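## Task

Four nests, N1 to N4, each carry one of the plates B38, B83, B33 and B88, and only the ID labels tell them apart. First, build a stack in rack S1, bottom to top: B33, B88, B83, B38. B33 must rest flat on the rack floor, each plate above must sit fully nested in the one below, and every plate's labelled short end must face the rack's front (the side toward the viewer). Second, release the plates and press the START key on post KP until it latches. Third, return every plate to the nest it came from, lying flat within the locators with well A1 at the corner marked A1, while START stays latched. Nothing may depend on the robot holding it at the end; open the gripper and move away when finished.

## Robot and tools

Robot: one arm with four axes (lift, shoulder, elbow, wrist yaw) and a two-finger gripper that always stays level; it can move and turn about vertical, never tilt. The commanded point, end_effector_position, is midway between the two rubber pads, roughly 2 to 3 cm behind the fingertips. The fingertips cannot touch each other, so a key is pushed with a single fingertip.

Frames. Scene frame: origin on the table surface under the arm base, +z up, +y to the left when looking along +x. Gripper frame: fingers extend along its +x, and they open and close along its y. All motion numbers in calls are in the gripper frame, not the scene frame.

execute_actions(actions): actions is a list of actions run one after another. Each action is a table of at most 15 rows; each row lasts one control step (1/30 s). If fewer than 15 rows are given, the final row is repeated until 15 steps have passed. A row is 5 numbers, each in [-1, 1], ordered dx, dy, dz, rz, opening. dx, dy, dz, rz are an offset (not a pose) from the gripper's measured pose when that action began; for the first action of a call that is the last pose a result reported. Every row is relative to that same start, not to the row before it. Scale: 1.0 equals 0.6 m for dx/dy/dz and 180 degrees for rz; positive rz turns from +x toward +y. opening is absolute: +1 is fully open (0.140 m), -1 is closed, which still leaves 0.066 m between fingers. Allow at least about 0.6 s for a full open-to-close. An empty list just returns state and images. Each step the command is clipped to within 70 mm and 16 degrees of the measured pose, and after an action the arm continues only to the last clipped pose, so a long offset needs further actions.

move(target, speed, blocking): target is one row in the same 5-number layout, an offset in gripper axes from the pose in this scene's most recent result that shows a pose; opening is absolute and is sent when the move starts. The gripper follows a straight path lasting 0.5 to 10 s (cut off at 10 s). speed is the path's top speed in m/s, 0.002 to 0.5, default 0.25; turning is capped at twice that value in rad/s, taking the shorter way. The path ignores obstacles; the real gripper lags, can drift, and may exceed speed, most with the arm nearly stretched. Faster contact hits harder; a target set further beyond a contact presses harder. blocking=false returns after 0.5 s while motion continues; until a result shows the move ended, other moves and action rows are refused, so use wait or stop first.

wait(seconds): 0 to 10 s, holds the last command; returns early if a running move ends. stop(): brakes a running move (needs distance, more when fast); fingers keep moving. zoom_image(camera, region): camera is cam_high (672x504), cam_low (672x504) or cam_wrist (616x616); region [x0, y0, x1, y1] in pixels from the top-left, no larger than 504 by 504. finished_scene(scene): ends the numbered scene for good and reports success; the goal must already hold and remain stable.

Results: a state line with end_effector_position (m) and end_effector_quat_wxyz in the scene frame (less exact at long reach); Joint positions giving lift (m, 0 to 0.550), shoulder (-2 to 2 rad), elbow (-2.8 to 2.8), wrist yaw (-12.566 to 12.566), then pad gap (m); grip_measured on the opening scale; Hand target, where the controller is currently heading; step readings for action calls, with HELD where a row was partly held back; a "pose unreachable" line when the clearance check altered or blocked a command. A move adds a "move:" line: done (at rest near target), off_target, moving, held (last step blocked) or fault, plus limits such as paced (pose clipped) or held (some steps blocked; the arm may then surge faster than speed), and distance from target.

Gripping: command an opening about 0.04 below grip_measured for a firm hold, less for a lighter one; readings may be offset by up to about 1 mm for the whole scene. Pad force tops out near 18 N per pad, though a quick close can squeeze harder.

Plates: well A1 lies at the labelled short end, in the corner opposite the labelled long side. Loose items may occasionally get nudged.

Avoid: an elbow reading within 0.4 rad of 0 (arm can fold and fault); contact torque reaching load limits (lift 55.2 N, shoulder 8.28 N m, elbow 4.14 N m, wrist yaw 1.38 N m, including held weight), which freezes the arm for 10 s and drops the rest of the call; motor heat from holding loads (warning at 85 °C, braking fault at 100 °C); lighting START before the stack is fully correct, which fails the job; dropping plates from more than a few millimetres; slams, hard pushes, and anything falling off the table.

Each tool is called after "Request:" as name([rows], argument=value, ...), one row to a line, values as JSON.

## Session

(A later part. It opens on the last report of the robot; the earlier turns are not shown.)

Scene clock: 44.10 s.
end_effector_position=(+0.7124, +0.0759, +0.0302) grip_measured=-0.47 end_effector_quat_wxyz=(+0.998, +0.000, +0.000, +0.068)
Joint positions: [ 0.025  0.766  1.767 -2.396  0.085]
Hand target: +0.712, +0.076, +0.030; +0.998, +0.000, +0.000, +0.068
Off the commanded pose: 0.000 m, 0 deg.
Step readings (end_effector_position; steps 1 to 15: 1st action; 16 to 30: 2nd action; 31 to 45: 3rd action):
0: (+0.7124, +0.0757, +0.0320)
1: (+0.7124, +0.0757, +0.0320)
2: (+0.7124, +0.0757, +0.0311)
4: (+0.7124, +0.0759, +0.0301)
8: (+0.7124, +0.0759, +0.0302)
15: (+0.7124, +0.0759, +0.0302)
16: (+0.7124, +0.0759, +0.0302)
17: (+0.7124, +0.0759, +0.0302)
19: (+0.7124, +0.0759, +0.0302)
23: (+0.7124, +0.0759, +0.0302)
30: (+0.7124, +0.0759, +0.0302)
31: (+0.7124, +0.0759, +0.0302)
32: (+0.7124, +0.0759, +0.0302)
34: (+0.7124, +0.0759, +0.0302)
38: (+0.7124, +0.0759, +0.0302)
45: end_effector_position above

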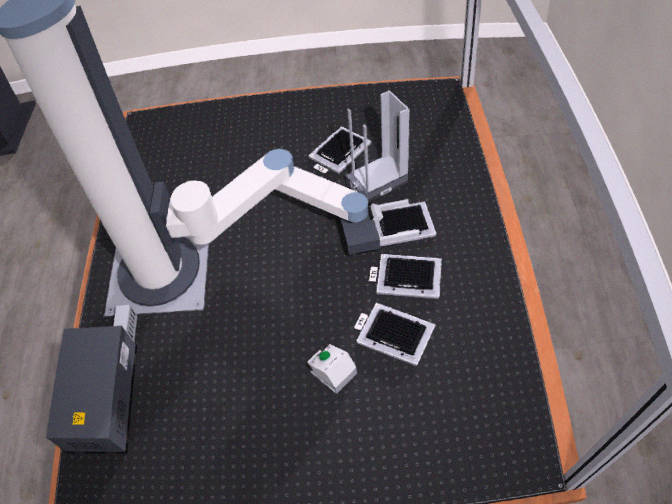

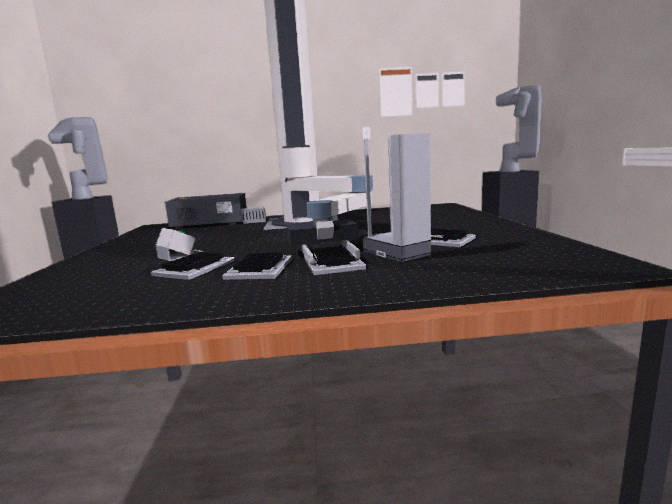

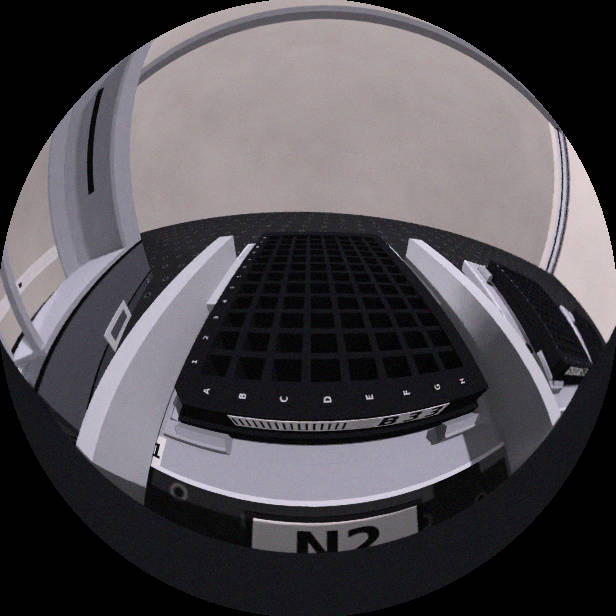

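Request:
move(target=[0,0,0.495,0,-0.54])

Request:
move(target=[-0.0377,0.2964,0,0.1133,-0.54])

Request:
move(target=[0,0,-0.032,0,-0.54], speed=0.02)

Scene clock: 50.23 s.
end_effector_position=(+0.7124, +0.0759, +0.3272) grip_measured=-0.47 end_effector_quat_wxyz=(+0.998, +0.000, +0.000, +0.068)
Joint positions: [ 0.322  0.766  1.767 -2.396  0.085]
Hand target: +0.712, +0.076, +0.327; +0.998, +0.000, +0.000, +0.068
Off the commanded pose: 0.000 m, 0 deg.
move: done

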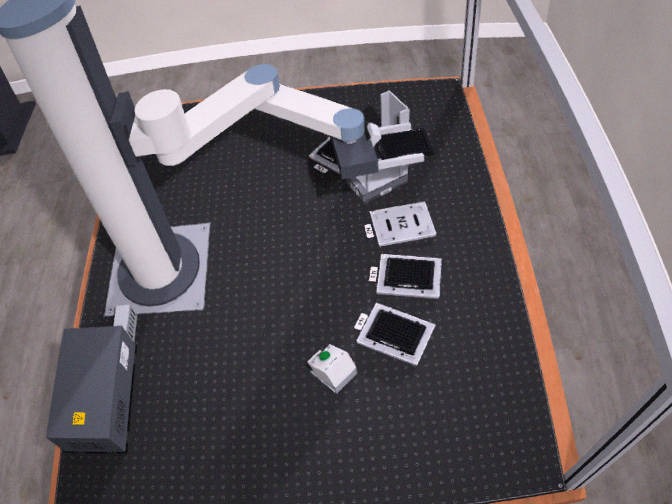

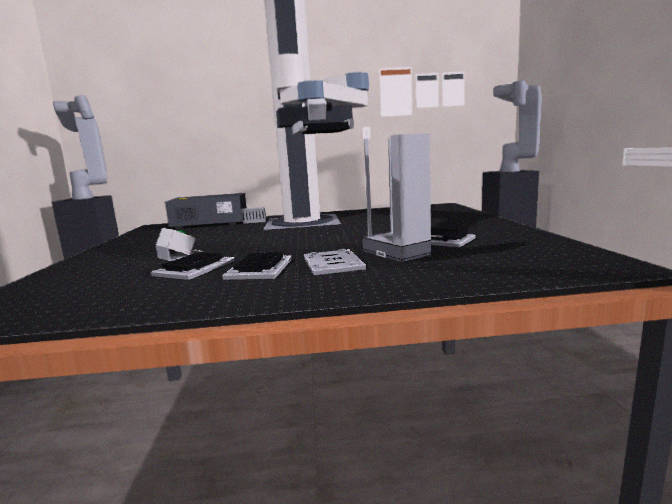

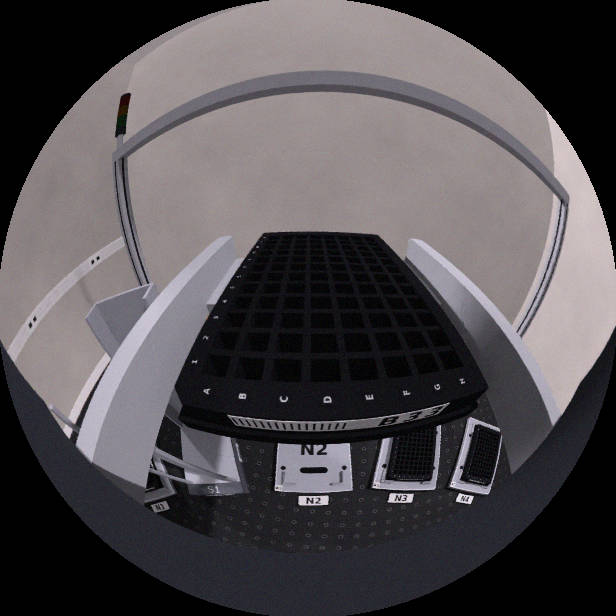

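Scene clock: 51.30 s.
end_effector_position=(+0.6657, +0.2493, +0.3272) grip_measured=-0.47 end_effector_quat_wxyz=(+0.970, +0.000, +0.000, +0.244)
Joint positions: [ 0.322  1.065  1.815 -2.387  0.085]
Hand target: +0.666, +0.249, +0.327; +0.970, +0.000, +0.000, +0.244
Off the commanded pose: 0.000 m, 0 deg.
move: done

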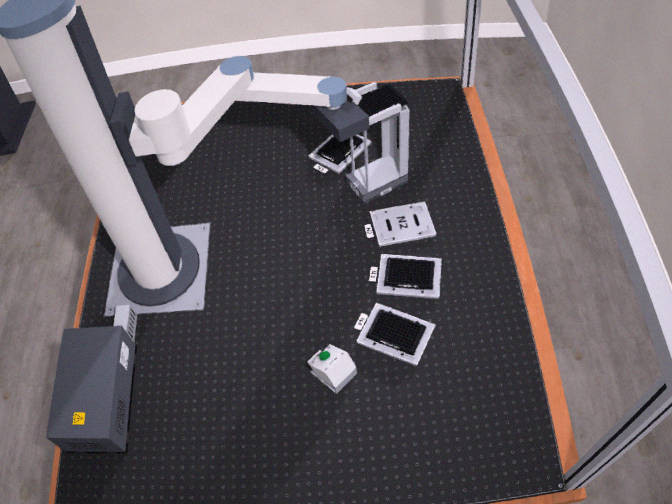

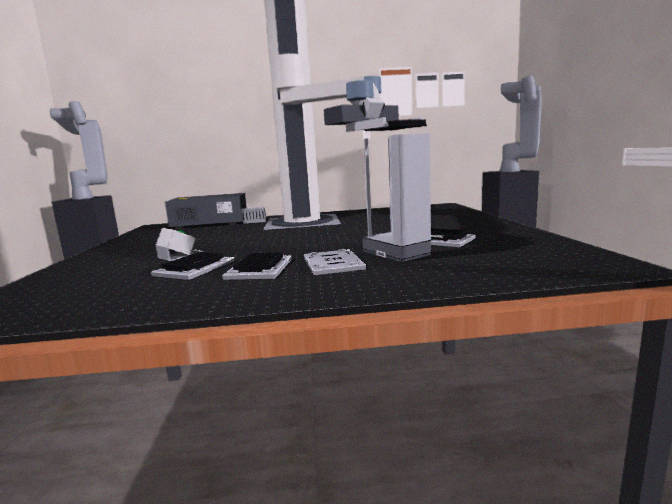

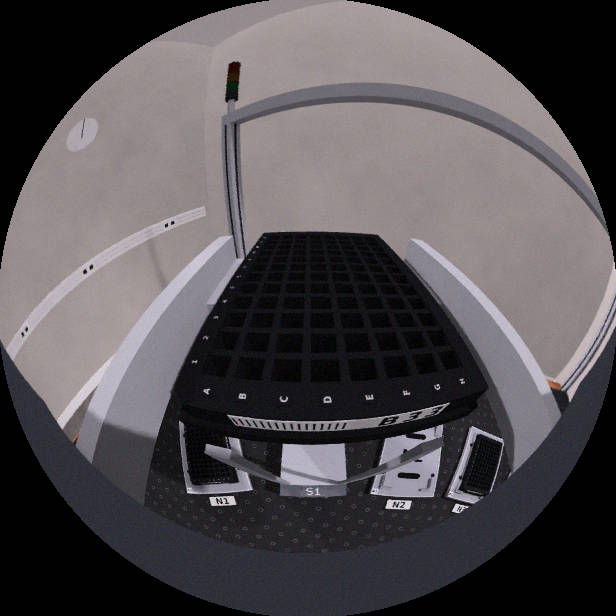

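Scene clock: 52.50 s.
end_effector_position=(+0.6657, +0.2493, +0.3080) grip_measured=-0.47 end_effector_quat_wxyz=(+0.970, +0.000, +0.000, +0.244)
Joint positions: [ 0.303  1.065  1.815 -2.387  0.085]
Hand target: +0.666, +0.249, +0.308; +0.970, +0.000, +0.000, +0.244
Off the commanded pose: 0.000 m, 0 deg.
move: done

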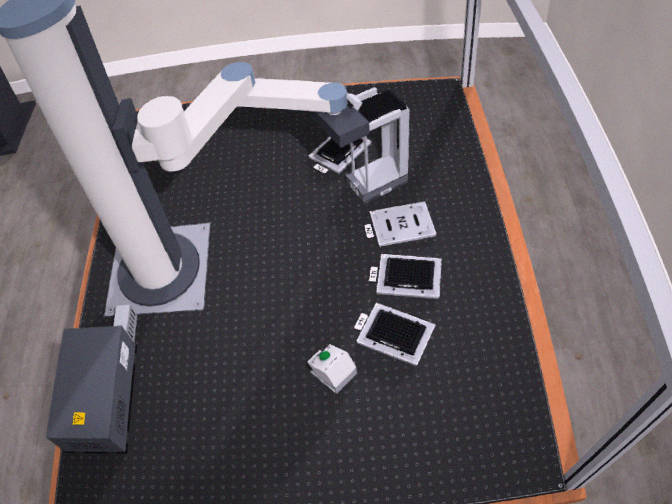

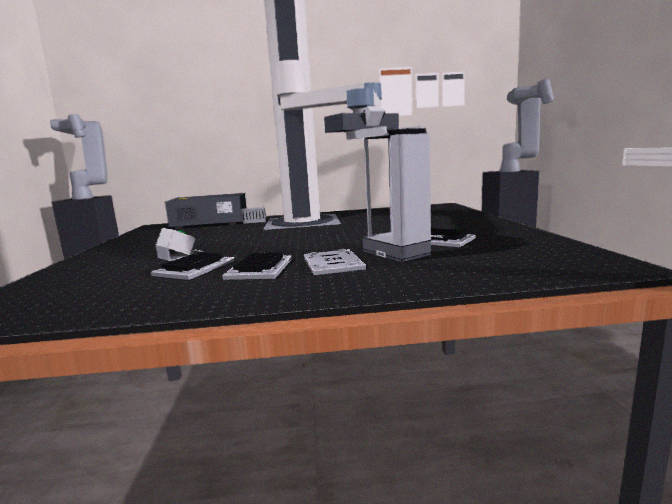

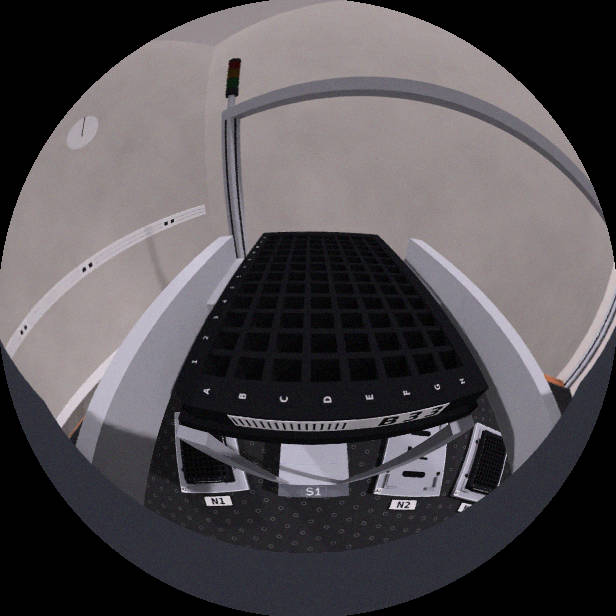

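In cleanly.

Request:
move(target=[0,-0.0004,-0.4,0,-0.54], speed=0.15)

Request:
move(target=[0,0,-0.009,0,-0.54], speed=0.015)

Scene clock: 57.00 s.
end_effector_position=(+0.6658, +0.2492, +0.0679) grip_measured=-0.47 end_effector_quat_wxyz=(+0.970, +0.000, +0.000, +0.244)
Joint positions: [ 0.063  1.065  1.815 -2.386  0.085]
Hand target: +0.666, +0.249, +0.068; +0.970, +0.000, +0.000, +0.244
Off the commanded pose: 0.000 m, 0 deg.
move: done

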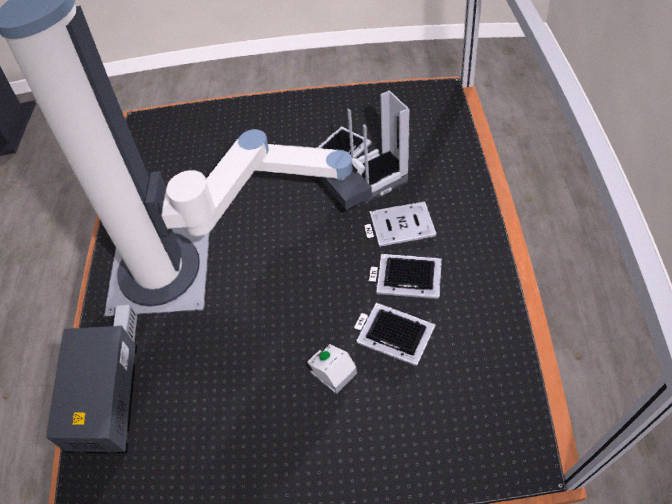

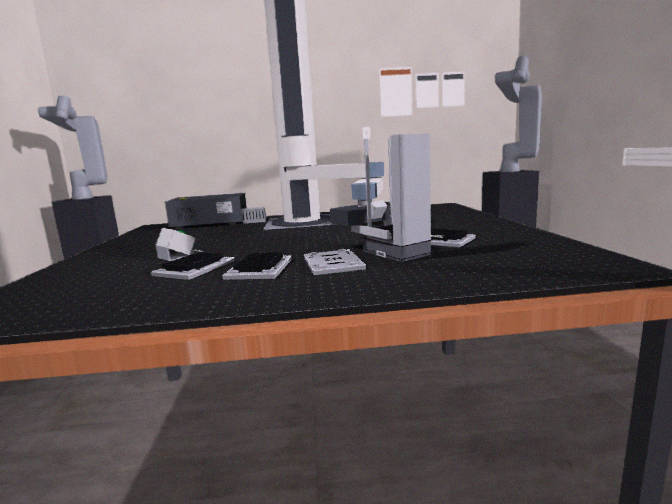

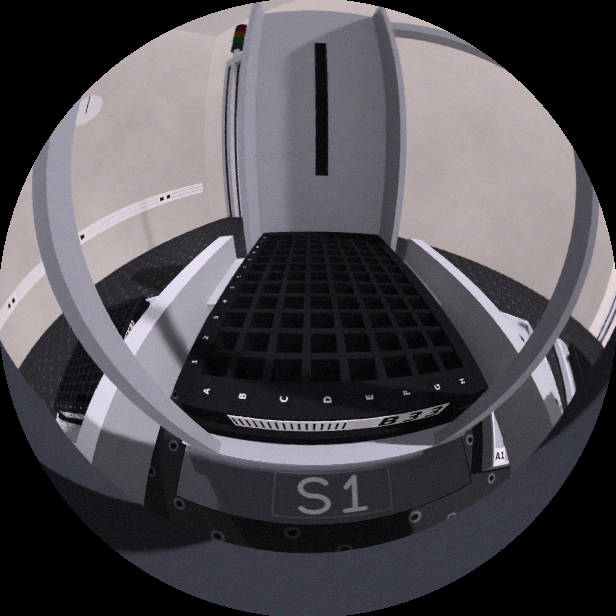

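Scene clock: 57.70 s.
end_effector_position=(+0.6657, +0.2492, +0.0625) grip_measured=-0.47 end_effector_quat_wxyz=(+0.970, +0.000, +0.000, +0.244)
Joint positions: [ 0.057  1.065  1.815 -2.386  0.085]
Hand target: +0.666, +0.249, +0.063; +0.970, +0.000, +0.000, +0.244
Off the commanded pose: 0.000 m, 0 deg.
move: done

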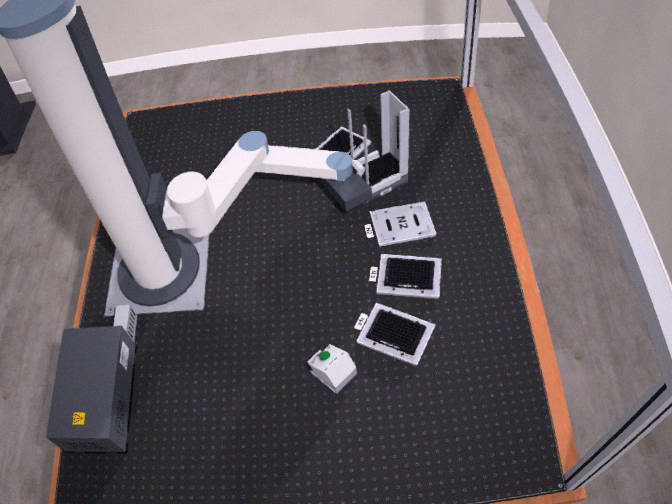

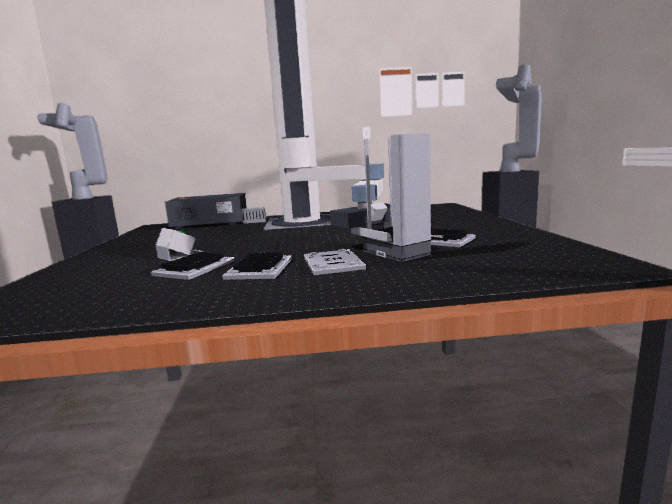

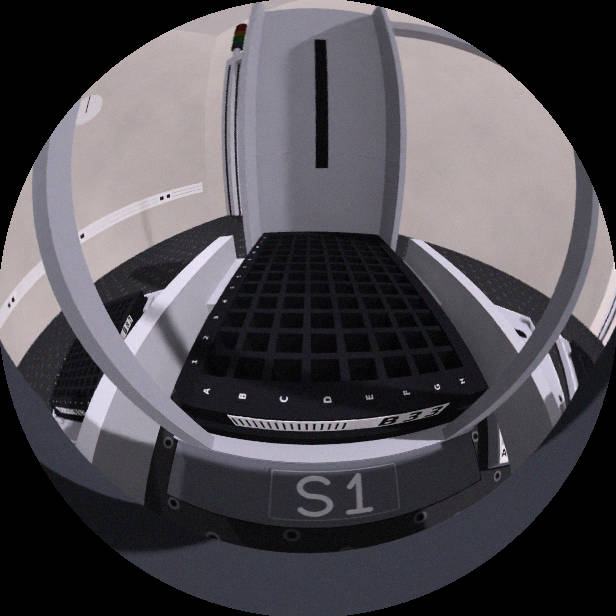

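Request:
execute_actions([
  [[0,0,-0.001,0,-0.54],[0,0,-0.001,0,-0.54],[0,0,-0.0018,0,-0.54],[0,0,-0.0018,0,-0.54],[0,0,-0.0025,0,-0.54]],
  [[0,0,0,0,0.1]],
])

Request:
move(target=[-0.25,0,0.01,0,0.1])

Request:
move(target=[-0.039,-0.207,0,-0.1146,0.1])

Request:
move(target=[0.191,-0.298,-0.01,-0.1057,0.1])

Request:
move(target=[0,0,-0.0483,0,0.1], speed=0.06)

Scene clock: 67.70 s.
end_effector_position=(+0.6657, +0.2492, +0.0609) grip_measured=+0.10 end_effector_quat_wxyz=(+0.970, +0.000, +0.000, +0.244)
Joint positions: [ 0.056  1.065  1.815 -2.386  0.107]
Hand target: +0.666, +0.249, +0.061; +0.970, +0.000, +0.000, +0.244
Off the commanded pose: 0.000 m, 0 deg.
Step readings (end_effector_position; steps 1 to 15: 1st action; 16 to 30: 2nd action):
0: (+0.6657, +0.2492, +0.0625)
1: (+0.6657, +0.2492, +0.0625)
2: (+0.6657, +0.2492, +0.0620)
4: (+0.6657, +0.2492, +0.0615)
8: (+0.6657, +0.2492, +0.0609)
15: (+0.6657, +0.2492, +0.0609)
16: (+0.6657, +0.2492, +0.0609)
17: (+0.6657, +0.2492, +0.0609)
19: (+0.6657, +0.2492, +0.0609)
23: (+0.6657, +0.2492, +0.0609)
30: end_effector_position above

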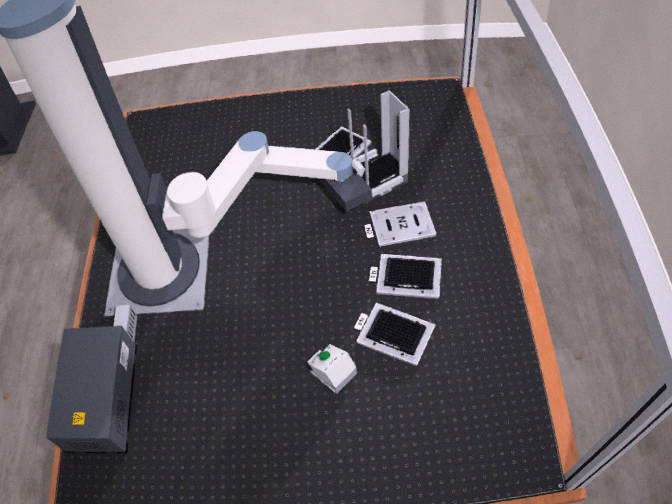

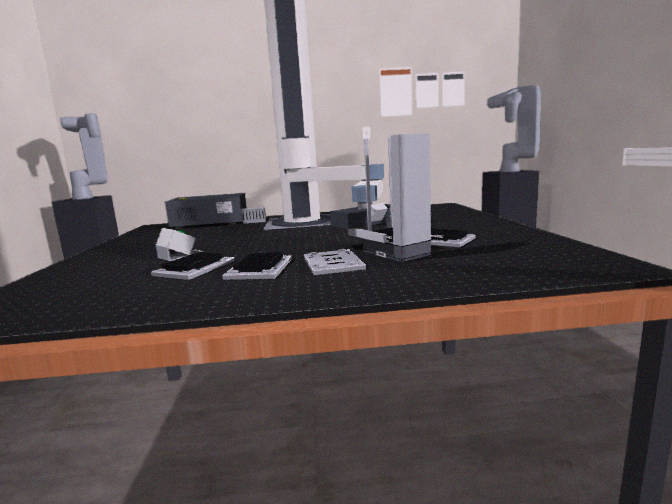

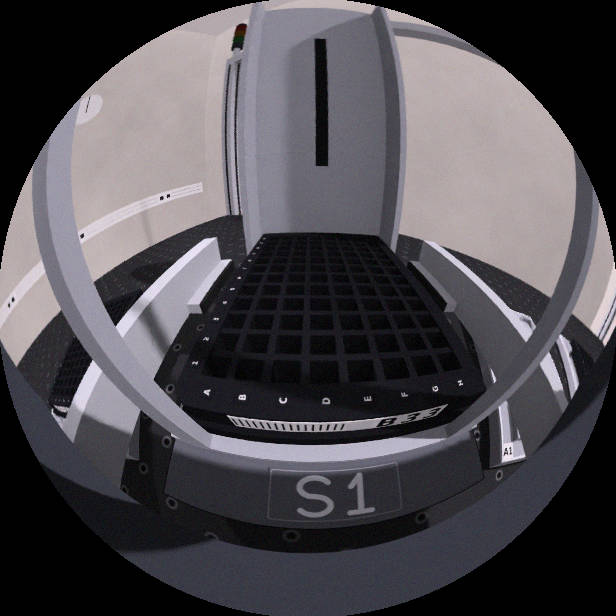

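Scene clock: 68.70 s.
end_effector_position=(+0.5336, +0.1782, +0.0669) grip_measured=+0.10 end_effector_quat_wxyz=(+0.970, +0.000, +0.000, +0.244)
Joint positions: [ 0.062  1.361  1.039 -1.907  0.107]
Hand target: +0.534, +0.178, +0.067; +0.970, +0.000, +0.000, +0.244
Off the commanded pose: 0.000 m, 0 deg.
move: done

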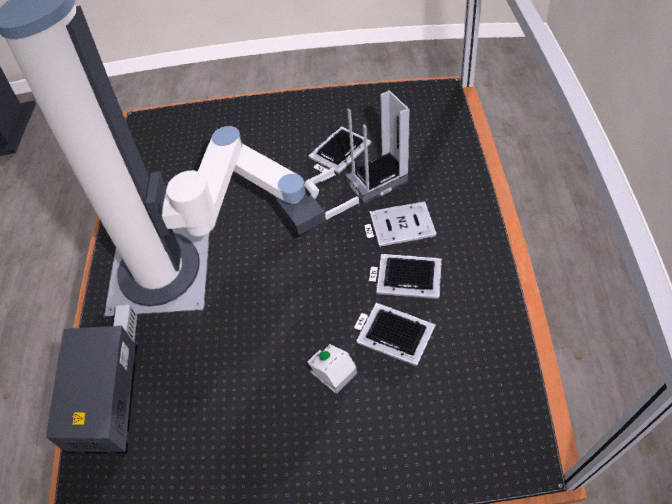

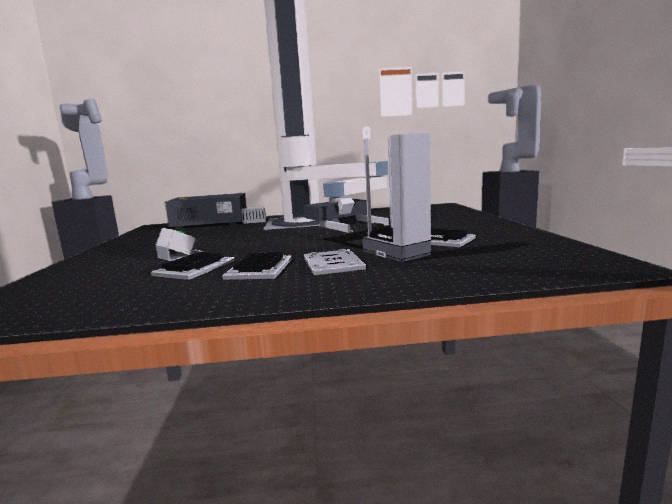

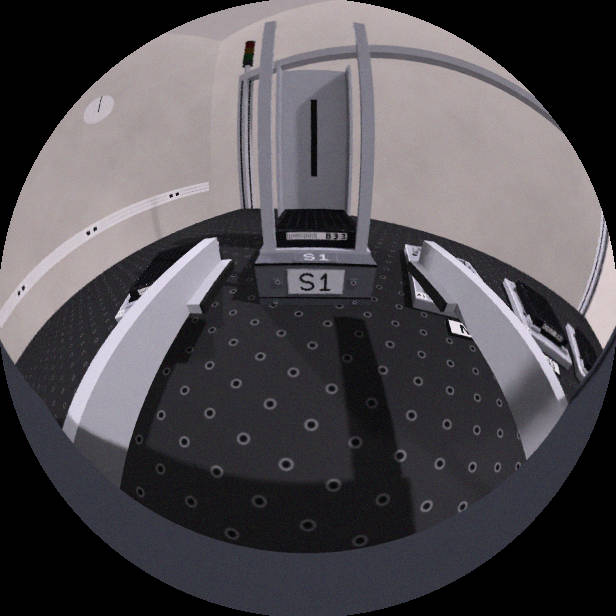

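Scene clock: 69.77 s.
end_effector_position=(+0.5718, +0.0576, +0.0669) grip_measured=+0.10 end_effector_quat_wxyz=(+0.998, +0.000, +0.000, +0.066)
Joint positions: [ 0.062  1.067  1.041 -1.975  0.107]
Hand target: +0.572, +0.058, +0.067; +0.998, +0.000, +0.000, +0.067
Off the commanded pose: 0.000 m, 0 deg.
move: done

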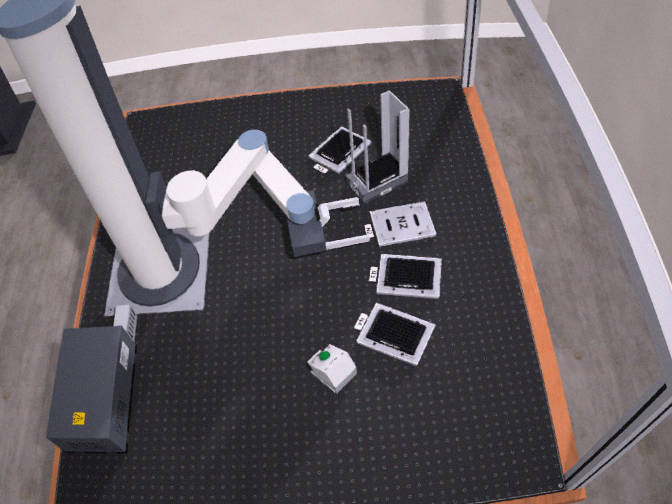

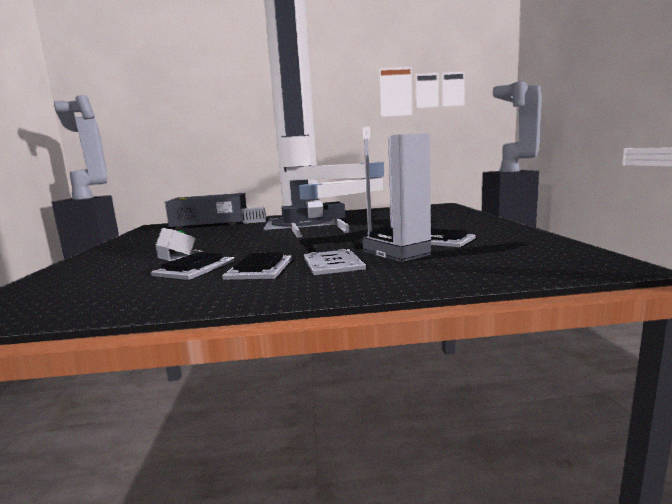

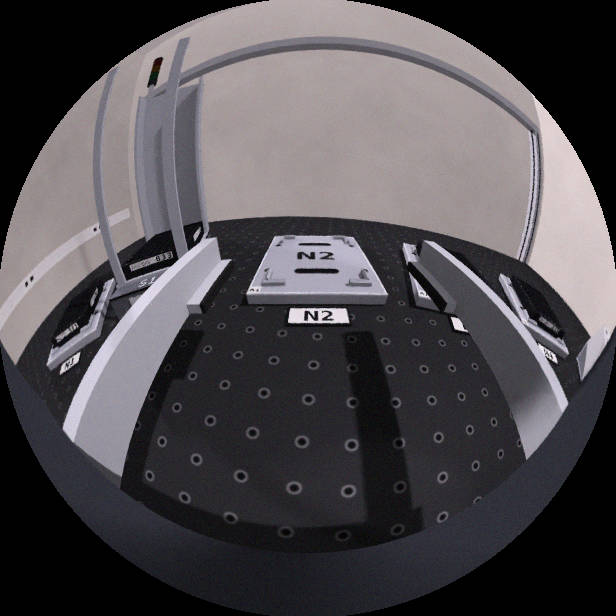

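Scene clock: 71.07 s.
end_effector_position=(+0.7089, -0.1046, +0.0610) grip_measured=+0.10 end_effector_quat_wxyz=(+0.995, +0.000, +0.000, -0.099)
Joint positions: [ 0.056  0.429  1.775 -2.404  0.107]
Hand target: +0.709, -0.105, +0.061; +0.995, +0.000, +0.000, -0.099
Off the commanded pose: 0.000 m, 0 deg.
move: done

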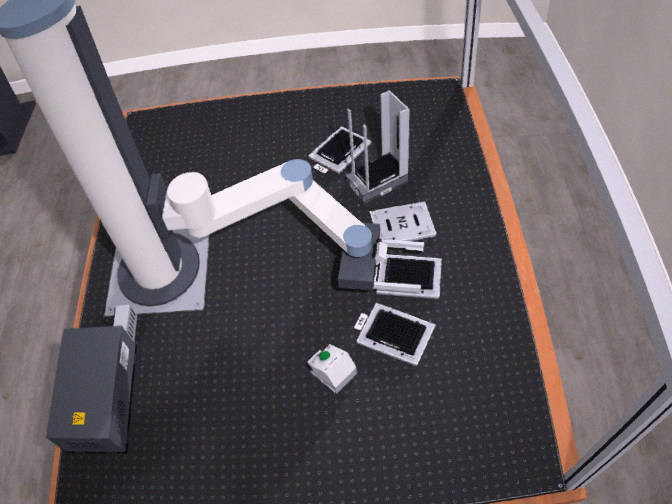

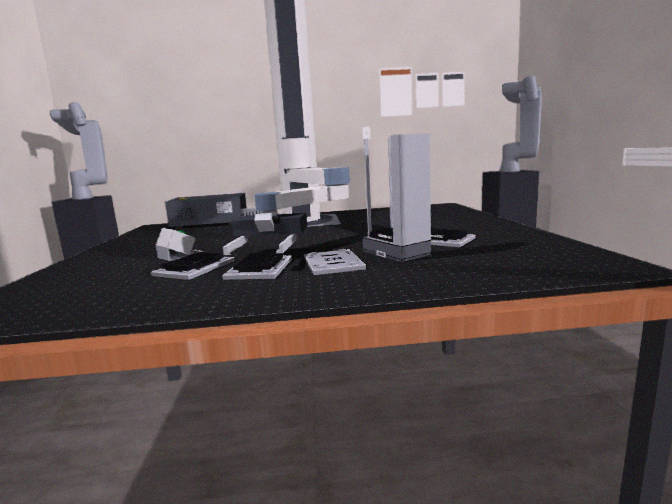

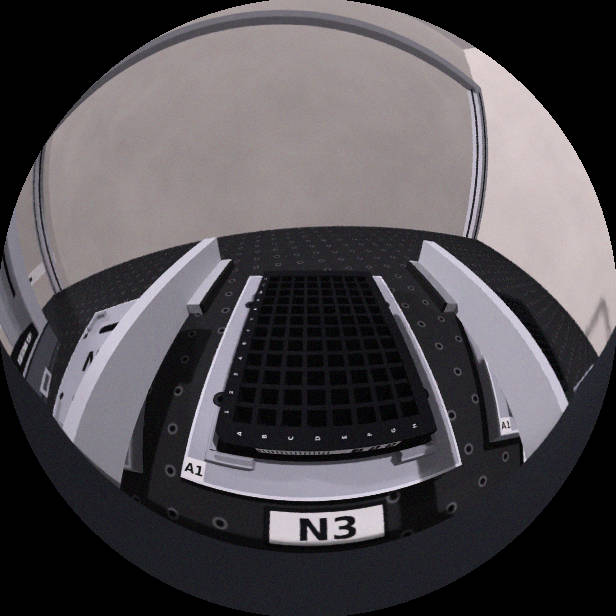

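Scene clock: 71.83 s.
end_effector_position=(+0.7089, -0.1047, +0.0319) grip_measured=+0.10 end_effector_quat_wxyz=(+0.995, +0.000, +0.000, -0.099)
Joint positions: [ 0.027  0.429  1.775 -2.404  0.107]
Hand target: +0.709, -0.105, +0.032; +0.995, +0.000, +0.000, -0.099
Off the commanded pose: 0.000 m, 0 deg.
move: done

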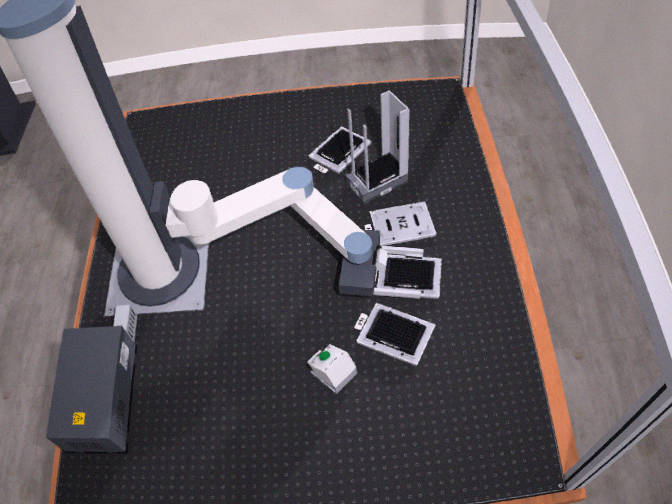

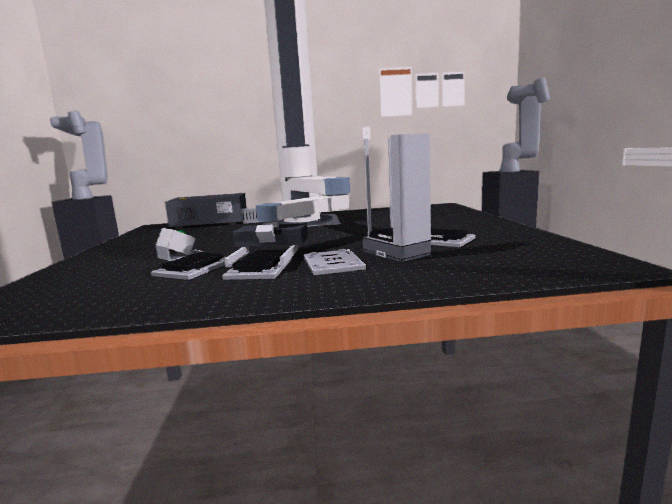

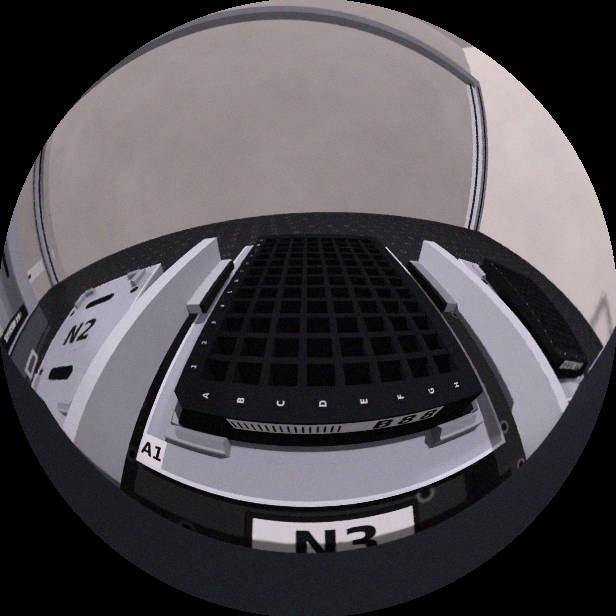

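Request:
execute_actions([
  [[-0.0002,0.0022,-0.0028,0.0022,-0.38]],
])

Request:
zoom_image(camera="cam_wrist", region=[150,220,510,470])

Scene clock: 75.77 s.
end_effector_position=(+0.7091, -0.1034, +0.0302) grip_measured=-0.38 end_effector_quat_wxyz=(+0.995, +0.000, +0.000, -0.096)
Joint positions: [ 0.025  0.43   1.775 -2.397  0.089]
Hand target: +0.709, -0.103, +0.030; +0.995, +0.000, +0.000, -0.096
Off the commanded pose: 0.000 m, 0 deg.
Step readings (end_effector_position):
0: (+0.7089, -0.1047, +0.0319)
1: (+0.7089, -0.1046, +0.0319)
2: (+0.7090, -0.1039, +0.0310)
4: (+0.7091, -0.1034, +0.0302)
8: (+0.7091, -0.1034, +0.0302)
15: end_effector_position above

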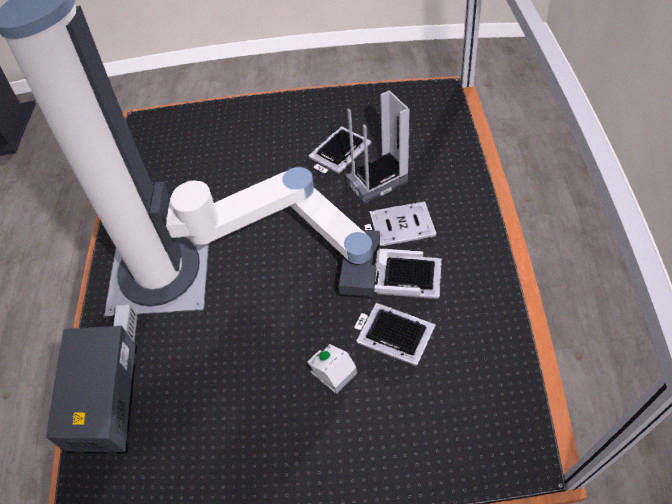

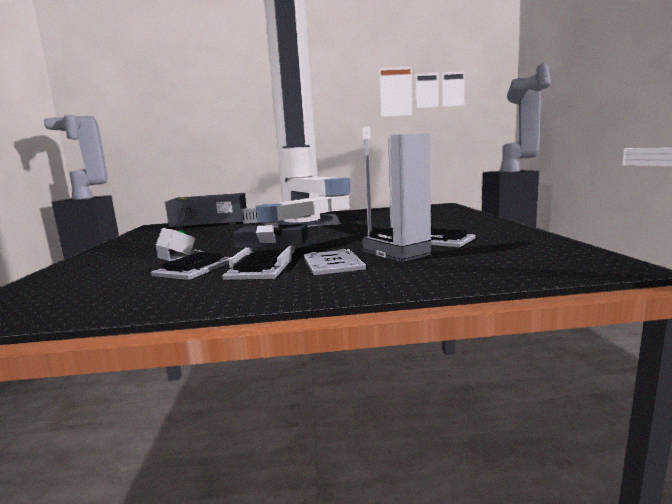

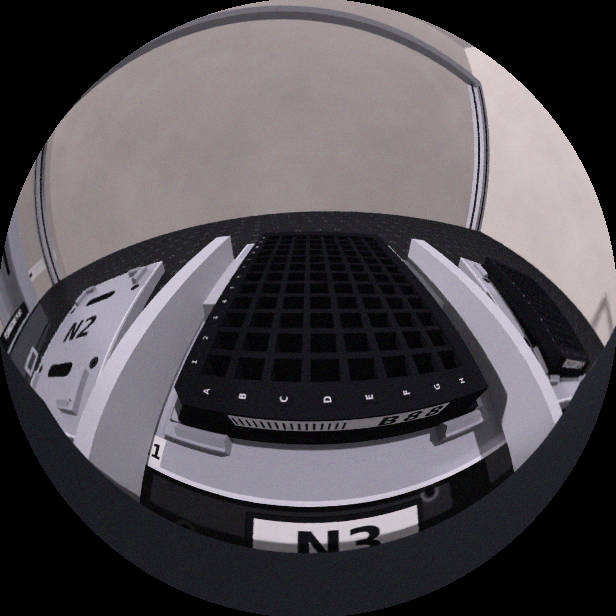

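Region (150, 220, 510, 470) of cam_wrist's 616x616 image, scaled by 1.400, with more detail than that image has; it fills the top 350 rows of this view, and the rest is white.

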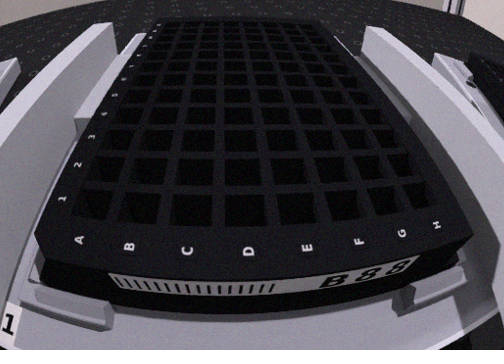

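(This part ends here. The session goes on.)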